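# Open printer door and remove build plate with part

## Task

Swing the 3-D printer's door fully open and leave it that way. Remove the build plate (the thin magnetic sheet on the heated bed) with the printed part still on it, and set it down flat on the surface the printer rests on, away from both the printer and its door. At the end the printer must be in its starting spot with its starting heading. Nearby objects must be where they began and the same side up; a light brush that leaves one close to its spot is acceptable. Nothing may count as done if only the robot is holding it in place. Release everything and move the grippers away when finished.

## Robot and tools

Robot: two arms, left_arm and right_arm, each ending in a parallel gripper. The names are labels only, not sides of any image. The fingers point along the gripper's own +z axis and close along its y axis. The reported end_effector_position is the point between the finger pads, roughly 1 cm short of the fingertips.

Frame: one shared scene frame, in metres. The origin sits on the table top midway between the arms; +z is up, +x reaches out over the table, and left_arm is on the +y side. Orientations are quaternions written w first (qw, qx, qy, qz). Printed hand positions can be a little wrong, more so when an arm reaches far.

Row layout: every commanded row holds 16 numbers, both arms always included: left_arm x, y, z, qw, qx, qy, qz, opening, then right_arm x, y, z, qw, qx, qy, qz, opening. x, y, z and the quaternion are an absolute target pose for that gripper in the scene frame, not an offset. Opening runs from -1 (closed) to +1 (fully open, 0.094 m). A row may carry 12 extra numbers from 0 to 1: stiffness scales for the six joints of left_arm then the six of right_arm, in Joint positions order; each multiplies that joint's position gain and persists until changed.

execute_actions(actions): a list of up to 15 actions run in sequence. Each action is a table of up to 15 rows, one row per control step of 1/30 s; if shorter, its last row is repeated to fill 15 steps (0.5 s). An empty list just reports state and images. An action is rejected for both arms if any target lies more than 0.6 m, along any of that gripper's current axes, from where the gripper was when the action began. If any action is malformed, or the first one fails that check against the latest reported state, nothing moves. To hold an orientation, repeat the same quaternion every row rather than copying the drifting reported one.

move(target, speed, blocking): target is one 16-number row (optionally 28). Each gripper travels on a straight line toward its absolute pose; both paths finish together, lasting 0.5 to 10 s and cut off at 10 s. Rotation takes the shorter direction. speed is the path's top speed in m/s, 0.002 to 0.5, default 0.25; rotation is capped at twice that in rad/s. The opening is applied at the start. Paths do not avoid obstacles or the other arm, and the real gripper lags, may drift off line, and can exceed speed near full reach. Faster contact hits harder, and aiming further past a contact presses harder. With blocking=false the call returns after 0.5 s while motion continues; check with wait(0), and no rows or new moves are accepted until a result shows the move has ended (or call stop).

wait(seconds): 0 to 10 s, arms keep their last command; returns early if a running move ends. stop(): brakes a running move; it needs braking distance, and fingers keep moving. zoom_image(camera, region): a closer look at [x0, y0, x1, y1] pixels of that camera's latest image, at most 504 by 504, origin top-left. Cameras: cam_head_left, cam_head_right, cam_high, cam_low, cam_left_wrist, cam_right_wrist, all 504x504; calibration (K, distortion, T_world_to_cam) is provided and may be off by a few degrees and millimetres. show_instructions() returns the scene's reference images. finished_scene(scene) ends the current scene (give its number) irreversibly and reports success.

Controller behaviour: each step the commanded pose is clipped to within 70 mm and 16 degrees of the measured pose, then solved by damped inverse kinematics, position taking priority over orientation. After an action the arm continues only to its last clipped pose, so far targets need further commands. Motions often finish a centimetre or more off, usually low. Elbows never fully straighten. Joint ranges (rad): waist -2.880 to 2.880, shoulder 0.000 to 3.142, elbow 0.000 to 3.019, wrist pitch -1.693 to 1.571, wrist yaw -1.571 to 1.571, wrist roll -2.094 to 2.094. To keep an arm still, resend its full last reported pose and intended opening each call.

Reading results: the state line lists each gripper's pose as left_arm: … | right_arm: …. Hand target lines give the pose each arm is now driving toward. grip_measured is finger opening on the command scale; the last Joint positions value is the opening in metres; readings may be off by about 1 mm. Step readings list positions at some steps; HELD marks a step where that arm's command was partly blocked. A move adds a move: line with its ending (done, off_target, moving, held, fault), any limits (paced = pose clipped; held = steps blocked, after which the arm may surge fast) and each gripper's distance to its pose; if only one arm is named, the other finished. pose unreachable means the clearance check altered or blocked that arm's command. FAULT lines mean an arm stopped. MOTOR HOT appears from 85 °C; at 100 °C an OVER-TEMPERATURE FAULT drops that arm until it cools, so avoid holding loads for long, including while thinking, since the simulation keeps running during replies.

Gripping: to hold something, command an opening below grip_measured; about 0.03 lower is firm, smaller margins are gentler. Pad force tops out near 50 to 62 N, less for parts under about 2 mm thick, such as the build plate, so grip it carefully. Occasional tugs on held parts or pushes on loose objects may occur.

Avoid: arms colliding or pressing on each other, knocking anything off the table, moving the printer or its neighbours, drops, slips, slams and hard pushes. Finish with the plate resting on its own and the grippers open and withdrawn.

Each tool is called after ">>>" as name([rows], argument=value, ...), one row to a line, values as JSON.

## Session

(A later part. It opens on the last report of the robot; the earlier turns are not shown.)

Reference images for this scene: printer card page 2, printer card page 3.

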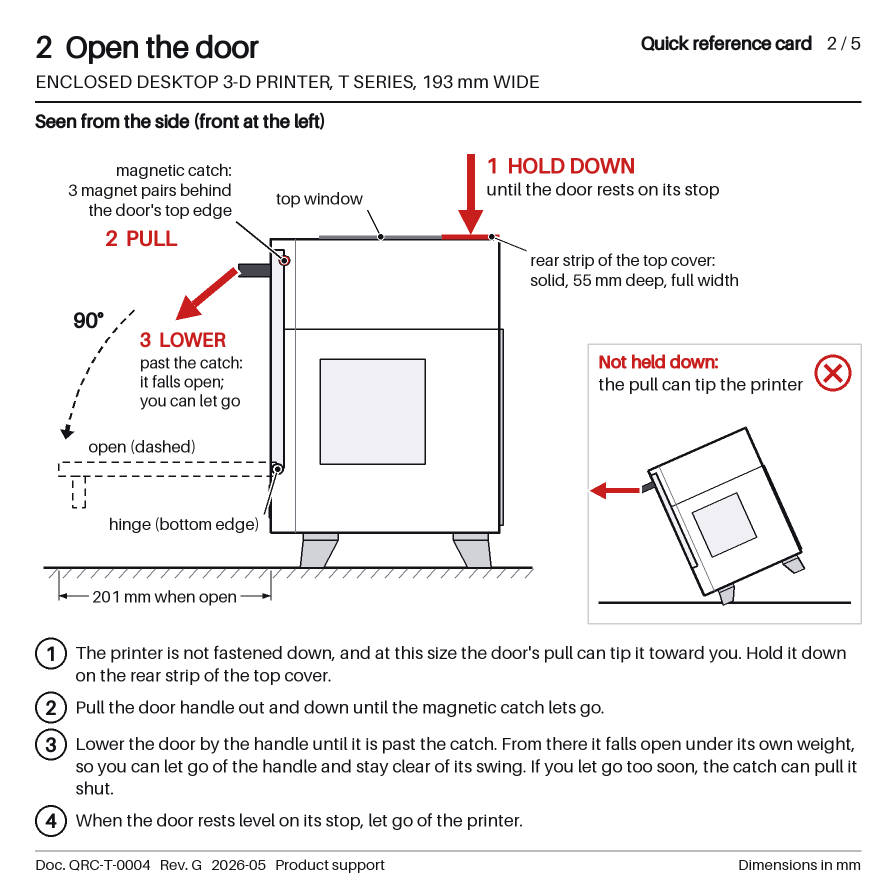

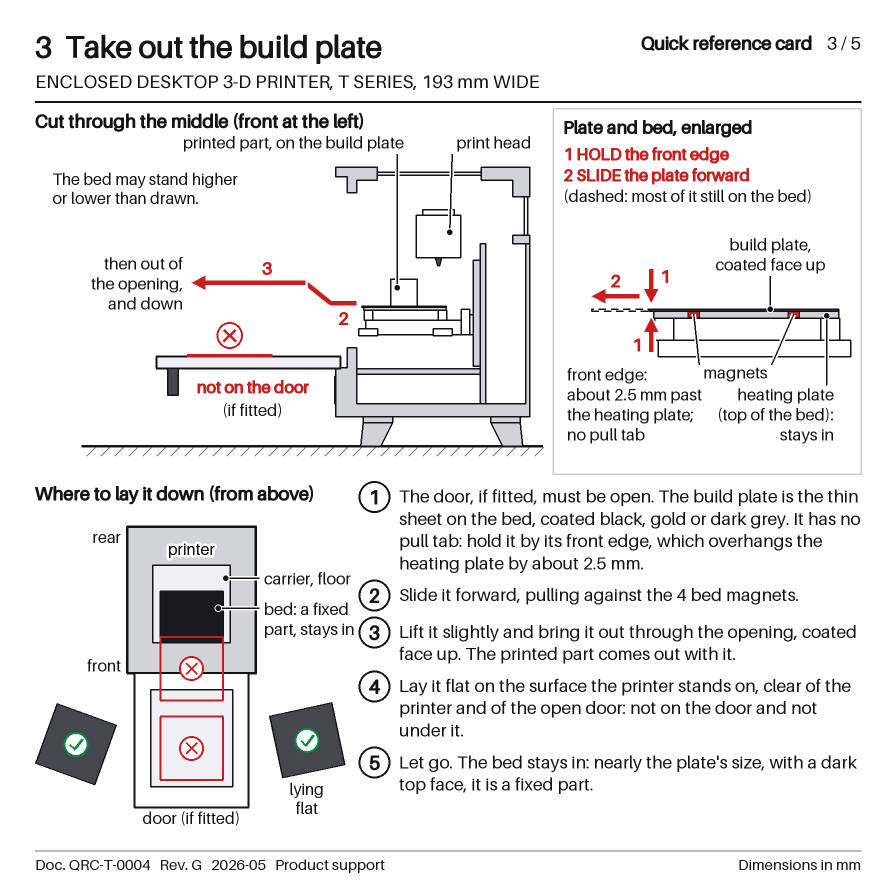

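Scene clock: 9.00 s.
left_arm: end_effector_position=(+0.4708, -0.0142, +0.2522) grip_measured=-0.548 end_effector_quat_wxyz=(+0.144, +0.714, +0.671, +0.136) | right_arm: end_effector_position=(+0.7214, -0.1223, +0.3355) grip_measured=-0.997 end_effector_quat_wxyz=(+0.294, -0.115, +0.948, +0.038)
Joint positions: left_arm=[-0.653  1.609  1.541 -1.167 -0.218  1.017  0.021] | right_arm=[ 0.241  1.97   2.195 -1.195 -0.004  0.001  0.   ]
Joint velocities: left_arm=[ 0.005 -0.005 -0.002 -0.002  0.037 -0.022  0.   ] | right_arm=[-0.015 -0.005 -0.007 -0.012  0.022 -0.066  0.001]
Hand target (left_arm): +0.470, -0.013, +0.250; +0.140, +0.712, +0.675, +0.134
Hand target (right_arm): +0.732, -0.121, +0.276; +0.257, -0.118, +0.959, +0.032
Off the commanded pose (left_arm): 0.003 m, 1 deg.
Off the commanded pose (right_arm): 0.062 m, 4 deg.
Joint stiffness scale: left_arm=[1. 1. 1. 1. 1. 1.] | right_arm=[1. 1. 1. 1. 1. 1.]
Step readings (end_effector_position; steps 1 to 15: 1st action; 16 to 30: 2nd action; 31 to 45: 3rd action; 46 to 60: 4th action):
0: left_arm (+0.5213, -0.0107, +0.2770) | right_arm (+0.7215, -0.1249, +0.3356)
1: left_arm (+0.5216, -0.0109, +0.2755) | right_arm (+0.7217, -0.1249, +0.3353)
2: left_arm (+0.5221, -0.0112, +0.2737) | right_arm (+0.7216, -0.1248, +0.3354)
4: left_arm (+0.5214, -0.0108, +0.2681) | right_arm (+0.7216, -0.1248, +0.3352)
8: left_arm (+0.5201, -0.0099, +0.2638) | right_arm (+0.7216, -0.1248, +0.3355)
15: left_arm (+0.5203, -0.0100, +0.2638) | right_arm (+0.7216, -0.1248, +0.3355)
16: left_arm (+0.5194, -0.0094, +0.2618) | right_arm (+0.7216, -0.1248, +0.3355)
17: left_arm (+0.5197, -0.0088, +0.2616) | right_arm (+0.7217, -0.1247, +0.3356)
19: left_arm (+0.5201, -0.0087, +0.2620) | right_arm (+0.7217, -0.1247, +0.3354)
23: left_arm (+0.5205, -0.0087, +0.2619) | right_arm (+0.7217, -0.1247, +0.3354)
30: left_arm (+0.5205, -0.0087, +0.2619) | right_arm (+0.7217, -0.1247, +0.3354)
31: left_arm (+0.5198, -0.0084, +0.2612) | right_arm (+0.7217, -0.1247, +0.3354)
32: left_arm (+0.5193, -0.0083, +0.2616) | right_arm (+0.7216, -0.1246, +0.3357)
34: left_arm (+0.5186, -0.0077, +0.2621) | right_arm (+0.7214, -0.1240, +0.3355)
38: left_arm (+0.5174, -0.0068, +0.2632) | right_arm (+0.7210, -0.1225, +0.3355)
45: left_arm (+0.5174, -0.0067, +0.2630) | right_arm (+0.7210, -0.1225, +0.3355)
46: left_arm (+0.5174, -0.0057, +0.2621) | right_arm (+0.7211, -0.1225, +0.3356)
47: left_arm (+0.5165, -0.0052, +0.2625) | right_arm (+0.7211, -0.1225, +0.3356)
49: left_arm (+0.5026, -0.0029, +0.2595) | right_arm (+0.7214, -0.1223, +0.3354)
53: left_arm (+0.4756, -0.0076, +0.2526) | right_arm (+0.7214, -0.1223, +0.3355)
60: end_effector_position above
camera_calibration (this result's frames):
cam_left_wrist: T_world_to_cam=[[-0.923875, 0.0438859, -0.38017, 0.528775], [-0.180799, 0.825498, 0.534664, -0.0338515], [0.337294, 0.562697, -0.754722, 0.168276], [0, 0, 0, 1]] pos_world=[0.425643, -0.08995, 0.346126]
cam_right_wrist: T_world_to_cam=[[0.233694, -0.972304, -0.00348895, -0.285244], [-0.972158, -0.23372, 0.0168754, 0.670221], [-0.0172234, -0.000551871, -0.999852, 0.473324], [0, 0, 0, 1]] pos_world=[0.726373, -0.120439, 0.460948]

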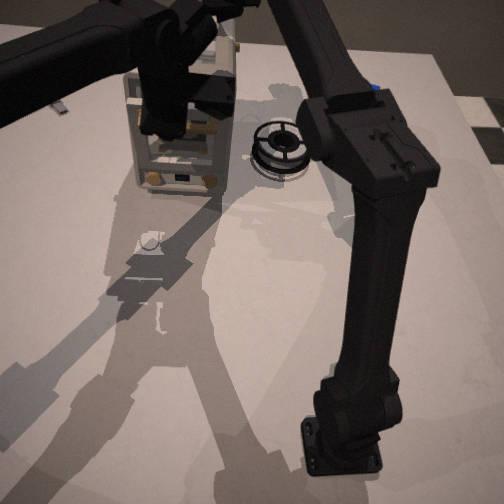

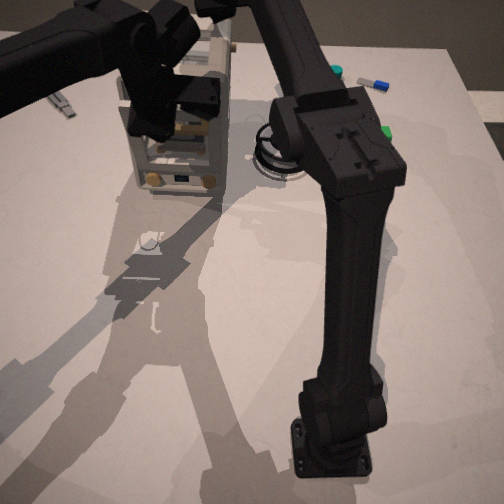

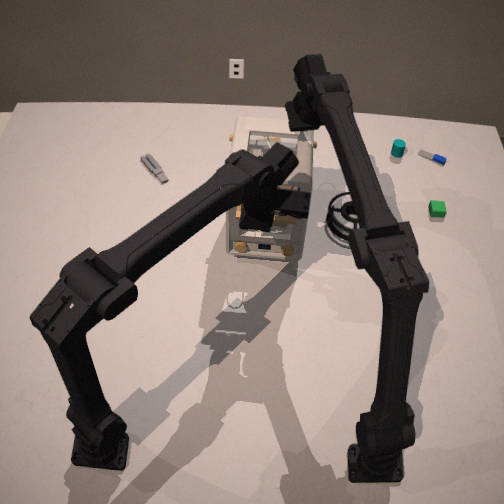

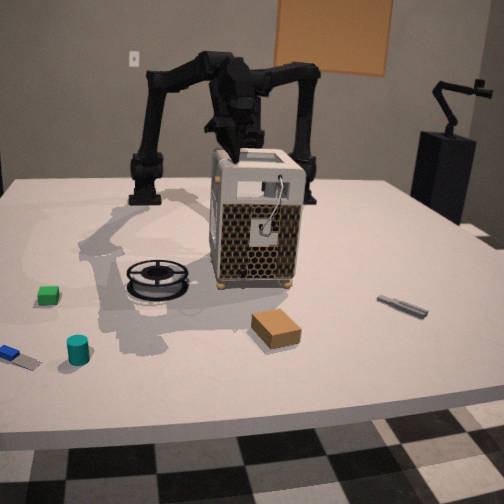

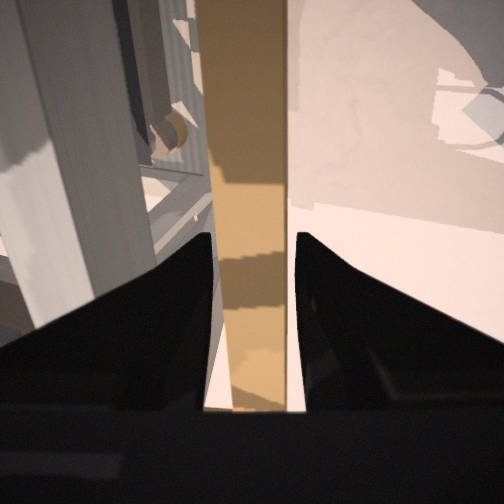

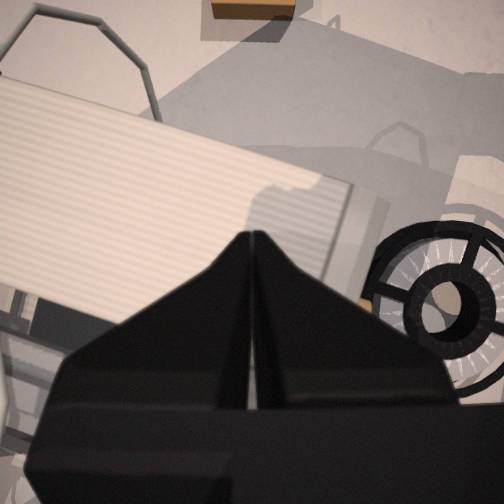

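>>> move(target=[0.411,-0.012,0.21,0.278,0.67,0.636,0.264,-0.53,0.725,-0.122,0.295,0.257,-0.118,0.959,0.032,-1], speed=0.2)

>>> move(target=[0.377,-0.01,0.148,0.384,0.615,0.583,0.365,-0.53,0.725,-0.122,0.295,0.257,-0.118,0.959,0.032,-1], speed=0.2)

>>> move(target=[0.362,-0.01,0.078,0.466,0.555,0.527,0.442,-0.53,0.725,-0.122,0.295,0.257,-0.118,0.959,0.032,-1], speed=0.15)

>>> move(target=[0.305,0.0,0.068,0.442,0.575,0.546,0.419,-0.53,0.725,-0.122,0.295,0.257,-0.118,0.959,0.032,-1], speed=0.07)

Scene clock: 10.73 s.
left_arm: end_effector_position=(+0.4095, -0.0073, +0.1989) grip_measured=-0.532 end_effector_quat_wxyz=(+0.261, +0.677, +0.636, +0.262) | right_arm: end_effector_position=(+0.7208, -0.1225, +0.3373) grip_measured=-0.997 end_effector_quat_wxyz=(+0.295, -0.115, +0.948, +0.038)
Joint positions: left_arm=[-0.805  1.39   1.042 -0.629 -0.503  0.984  0.022] | right_arm=[ 0.241  1.967  2.195 -1.195 -0.004  0.001  0.   ]
Joint velocities: left_arm=[-0.015  0.005 -0.007  0.002  0.007 -0.051  0.   ] | right_arm=[ 0.005 -0.005  0.012 -0.007 -0.007  0.051 -0.   ]
Hand target (left_arm): +0.411, -0.012, +0.210; +0.280, +0.669, +0.636, +0.262
Hand target (right_arm): +0.724, -0.122, +0.295; +0.257, -0.118, +0.959, +0.032
Off the commanded pose (left_arm): 0.012 m, 2 deg.
Off the commanded pose (right_arm): 0.043 m, 5 deg.
Joint stiffness scale: left_arm=[1. 1. 1. 1. 1. 1.] | right_arm=[1. 1. 1. 1. 1. 1.]
move: off_target (left_arm, right_arm)
camera_calibration (this result's frames):
cam_left_wrist: T_world_to_cam=[[-0.730904, 0.0399856, -0.681308, 0.432385], [-0.361975, 0.82359, 0.436662, 0.0715304], [0.578578, 0.565774, -0.587492, 0.0128184], [0, 0, 0, 1]] pos_world=[0.334508, -0.0834532, 0.270883]
cam_right_wrist: T_world_to_cam=[[0.233491, -0.972354, -0.0031849, -0.285269], [-0.972239, -0.233512, 0.0149666, 0.670214], [-0.0152965, -0.000398075, -0.999883, 0.473771], [0, 0, 0, 1]] pos_world=[0.725463, -0.12069, 0.462776]

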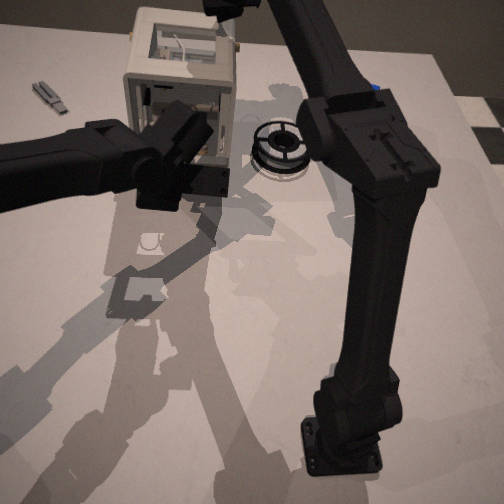

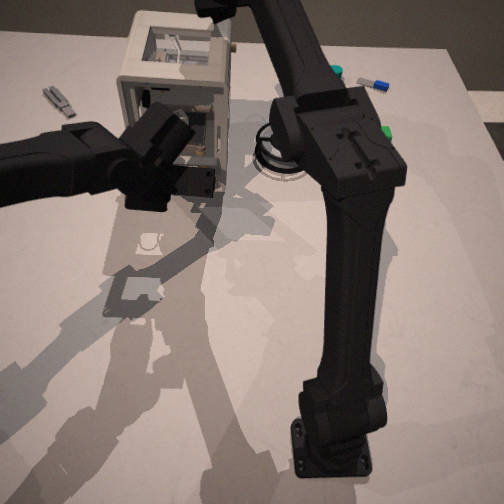

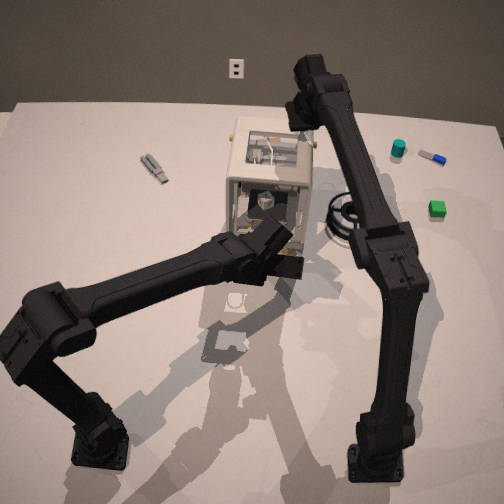

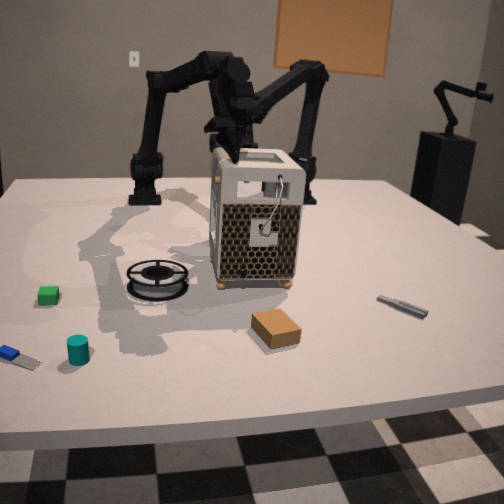

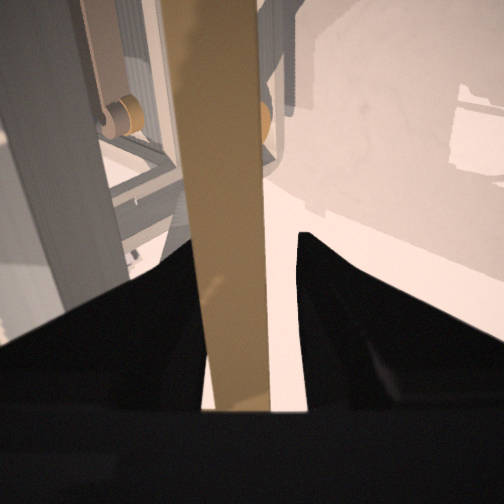

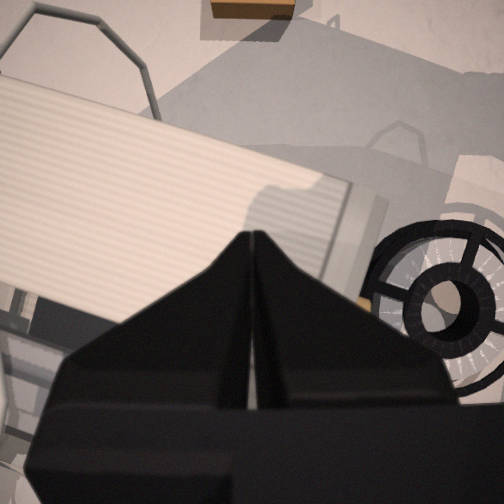

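Scene clock: 12.03 s.
left_arm: end_effector_position=(+0.3759, -0.0031, +0.1510) grip_measured=-0.532 end_effector_quat_wxyz=(+0.384, +0.611, +0.590, +0.361) | right_arm: end_effector_position=(+0.7206, -0.1226, +0.3375) grip_measured=-0.997 end_effector_quat_wxyz=(+0.295, -0.115, +0.948, +0.038)
Joint positions: left_arm=[-0.925  1.379  0.691  0.027 -0.761  1.066  0.022] | right_arm=[ 0.241  1.967  2.195 -1.196 -0.004  0.001  0.   ]
Joint velocities: left_arm=[-0.015  0.005 -0.012 -0.002  0.007  0.037 -0.   ] | right_arm=[-0.005 -0.015  0.007  0.007 -0.007  0.007 -0.   ]
Hand target (left_arm): +0.377, -0.010, +0.148; +0.386, +0.615, +0.584, +0.363
Hand target (right_arm): +0.724, -0.122, +0.296; +0.257, -0.118, +0.959, +0.032
Off the commanded pose (left_arm): 0.008 m, 1 deg.
Off the commanded pose (right_arm): 0.043 m, 5 deg.
Joint stiffness scale: left_arm=[1. 1. 1. 1. 1. 1.] | right_arm=[1. 1. 1. 1. 1. 1.]
move: off_target (right_arm)
camera_calibration (this result's frames):
cam_left_wrist: T_world_to_cam=[[-0.452376, -0.00561366, -0.89181, 0.302023], [-0.490338, 0.836837, 0.243459, 0.154283], [0.744933, 0.547423, -0.381318, -0.0920204], [0, 0, 0, 1]] pos_world=[0.280827, -0.0770401, 0.196696]
cam_right_wrist: T_world_to_cam=[[0.233491, -0.972354, -0.0031849, -0.285269], [-0.972239, -0.233512, 0.0149666, 0.670055], [-0.0152965, -0.000398075, -0.999883, 0.47399], [0, 0, 0, 1]] pos_world=[0.725311, -0.120728, 0.462998]

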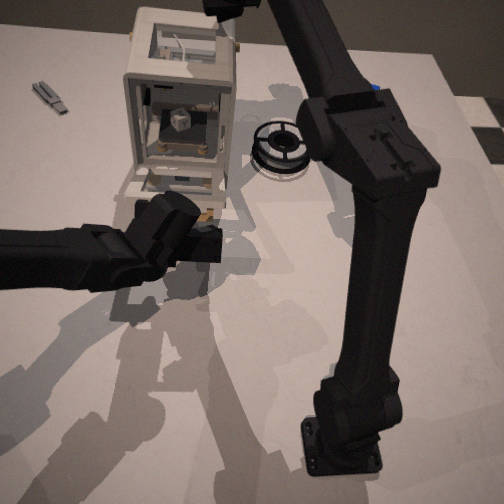

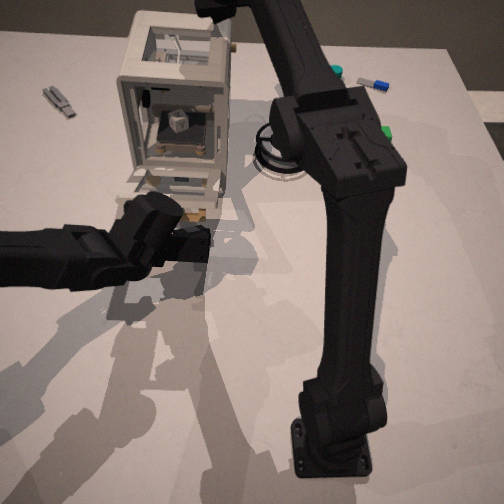

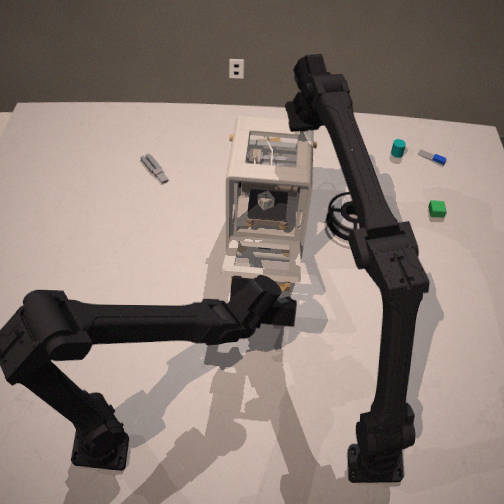

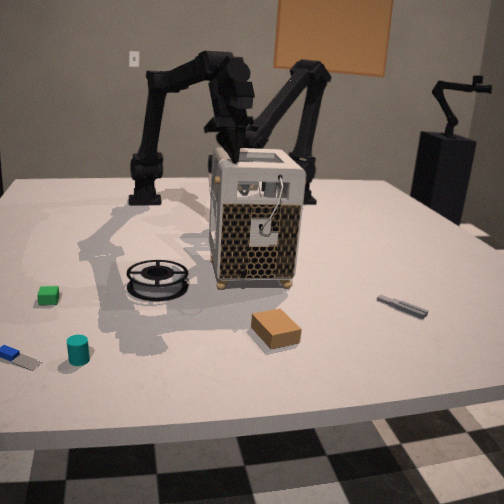

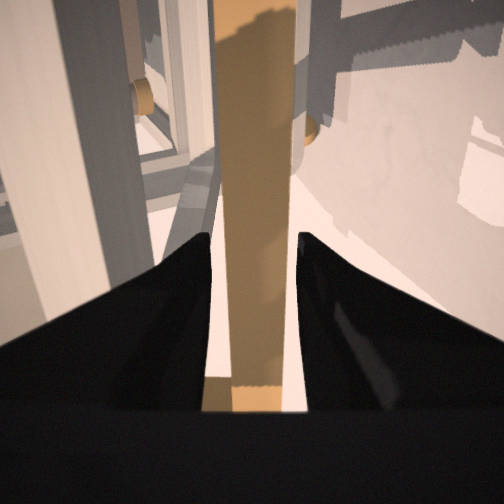

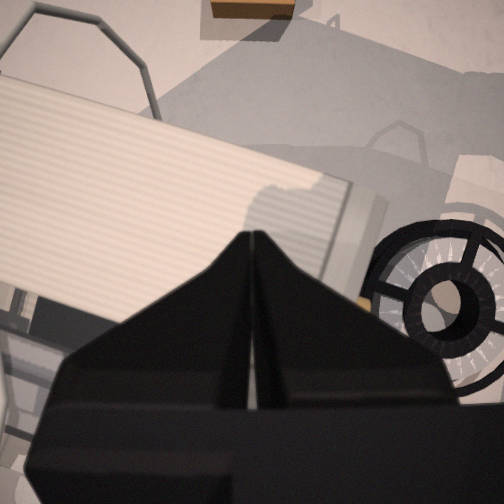

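Scene clock: 13.50 s.
left_arm: end_effector_position=(+0.3639, -0.0034, +0.0773) grip_measured=-0.532 end_effector_quat_wxyz=(+0.462, +0.554, +0.535, +0.441) | right_arm: end_effector_position=(+0.7205, -0.1226, +0.3375) grip_measured=-0.997 end_effector_quat_wxyz=(+0.295, -0.115, +0.948, +0.038)
Joint positions: left_arm=[-0.987  1.747  0.522  0.913 -0.923  1.314  0.022] | right_arm=[ 0.241  1.967  2.195 -1.196 -0.004  0.001  0.   ]
Joint velocities: left_arm=[ 0.005 -0.005 -0.012  0.002 -0.022  0.037  0.001] | right_arm=[-0.015 -0.005 -0.002 -0.017 -0.037 -0.022  0.001]
Hand target (left_arm): +0.362, -0.010, +0.078; +0.467, +0.556, +0.528, +0.441
Hand target (right_arm): +0.724, -0.122, +0.295; +0.257, -0.118, +0.959, +0.032
Off the commanded pose (left_arm): 0.007 m, 1 deg.
Off the commanded pose (right_arm): 0.043 m, 5 deg.
Joint stiffness scale: left_arm=[1. 1. 1. 1. 1. 1.] | right_arm=[1. 1. 1. 1. 1. 1.]
move: off_target (right_arm)
camera_calibration (this result's frames):
cam_left_wrist: T_world_to_cam=[[-0.194219, -0.0113653, -0.980892, 0.143804], [-0.540412, 0.835754, 0.0973194, 0.196112], [0.818678, 0.548987, -0.168462, -0.154293], [0, 0, 0, 1]] pos_world=[0.260227, -0.0775619, 0.0959786]
cam_right_wrist: T_world_to_cam=[[0.23349, -0.972354, -0.0031828, -0.285269], [-0.972233, -0.233511, 0.015348, 0.669846], [-0.0156669, -0.000489174, -0.999877, 0.47419], [0, 0, 0, 1]] pos_world=[0.725283, -0.120735, 0.462943]

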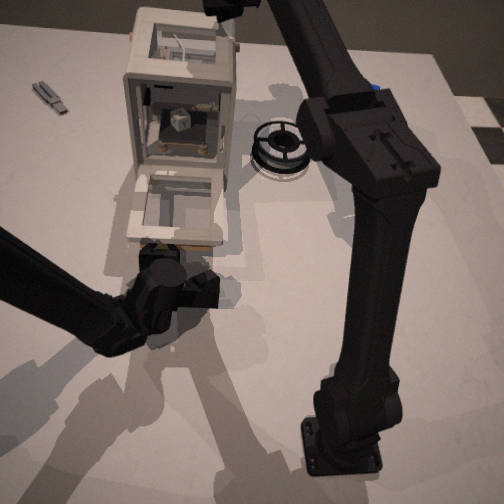

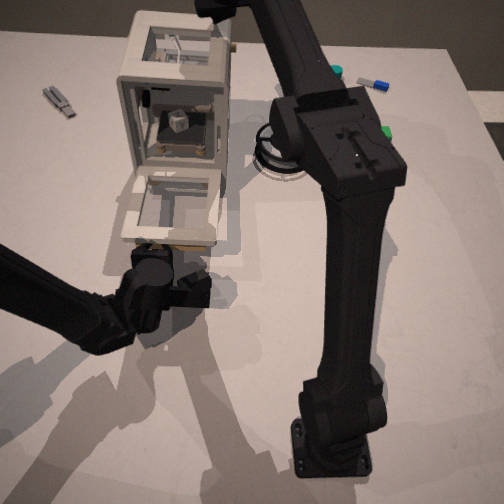

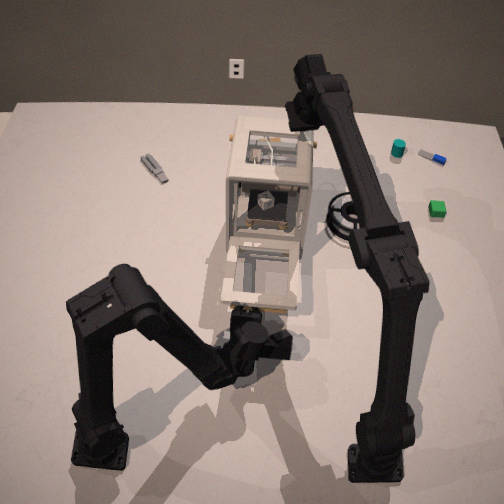

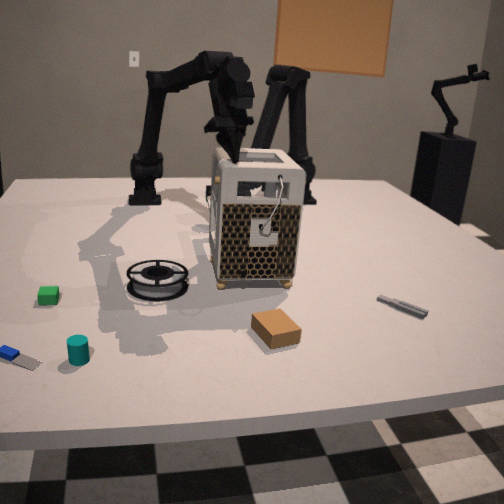

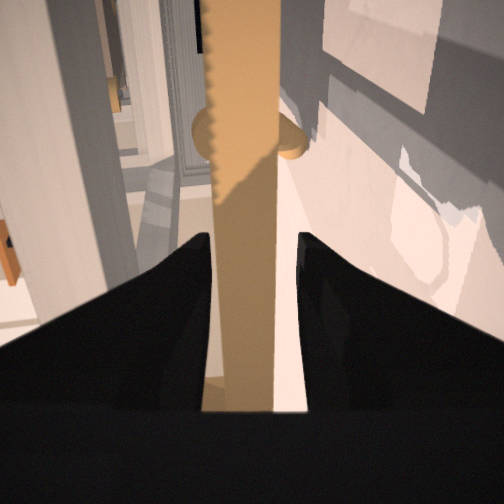

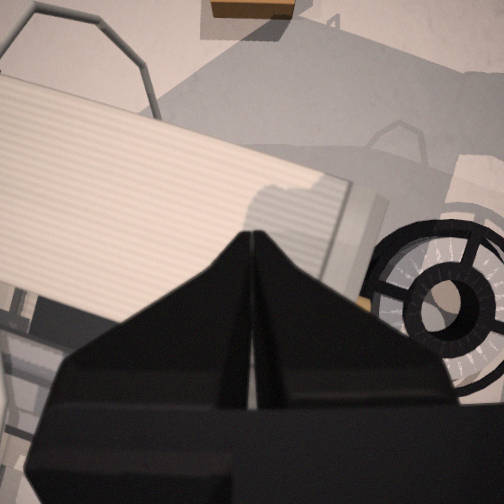

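Scene clock: 14.73 s.
left_arm: end_effector_position=(+0.3081, +0.0008, +0.0663) grip_measured=-0.532 end_effector_quat_wxyz=(+0.440, +0.576, +0.544, +0.423) | right_arm: end_effector_position=(+0.7205, -0.1226, +0.3374) grip_measured=-0.997 end_effector_quat_wxyz=(+0.294, -0.115, +0.948, +0.038)
Joint positions: left_arm=[-1.115  1.655  0.453  0.701 -1.011  1.145  0.022] | right_arm=[ 0.241  1.967  2.195 -1.197 -0.004  0.001  0.   ]
Joint velocities: left_arm=[ 0.005 -0.015 -0.012 -0.017 -0.022 -0.022 -0.   ] | right_arm=[ 0.005 -0.015  0.007  0.007  0.022 -0.007  0.   ]
Hand target (left_arm): +0.305, -0.000, +0.068; +0.442, +0.575, +0.545, +0.420
Hand target (right_arm): +0.724, -0.122, +0.295; +0.257, -0.118, +0.959, +0.032
Off the commanded pose (left_arm): 0.004 m, 1 deg.
Off the commanded pose (right_arm): 0.043 m, 5 deg.
Joint stiffness scale: left_arm=[1. 1. 1. 1. 1. 1.] | right_arm=[1. 1. 1. 1. 1. 1.]
move: off_target (right_arm)
camera_calibration (this result's frames):
cam_left_wrist: T_world_to_cam=[[-0.263371, 0.00709314, -0.964669, 0.142377], [-0.523715, 0.838735, 0.14915, 0.154952], [0.810159, 0.544493, -0.217184, -0.106919], [0, 0, 0, 1]] pos_world=[0.20527, -0.0727573, 0.0910148]
cam_right_wrist: T_world_to_cam=[[0.233488, -0.972354, -0.0031807, -0.28527], [-0.972227, -0.233509, 0.0157294, 0.669637], [-0.0160373, -0.000580274, -0.999871, 0.474389], [0, 0, 0, 1]] pos_world=[0.725254, -0.120742, 0.462887]

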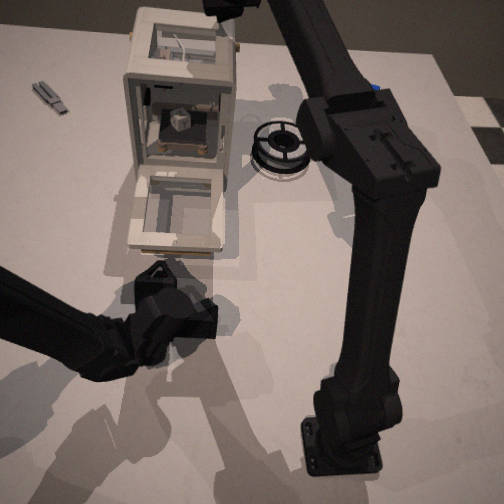

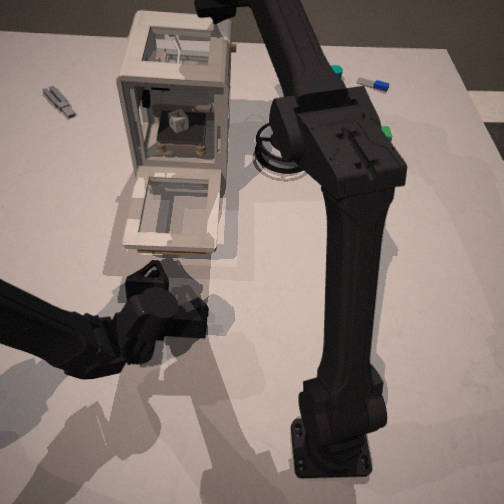

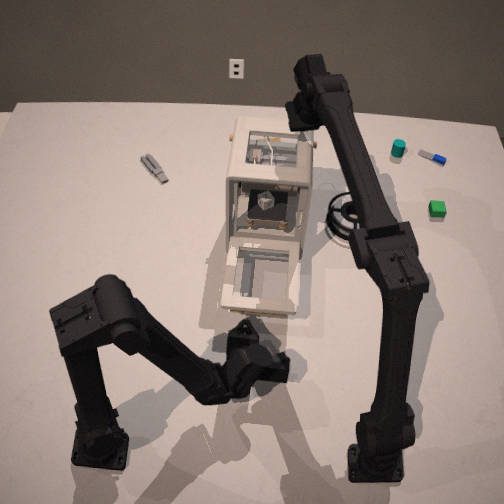

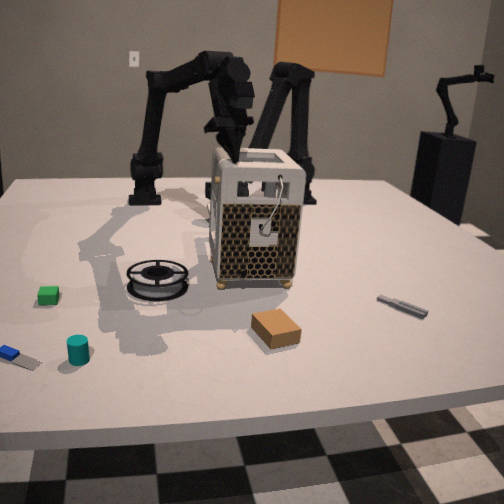

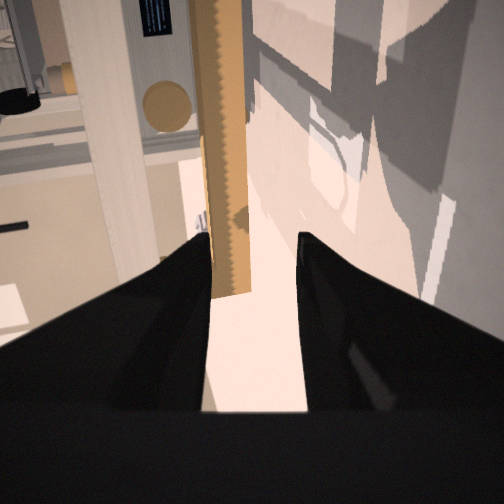

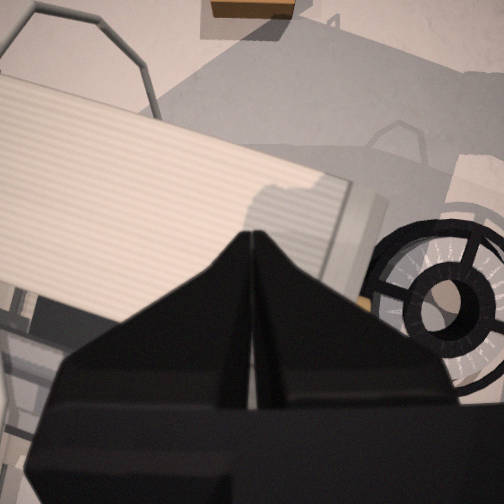

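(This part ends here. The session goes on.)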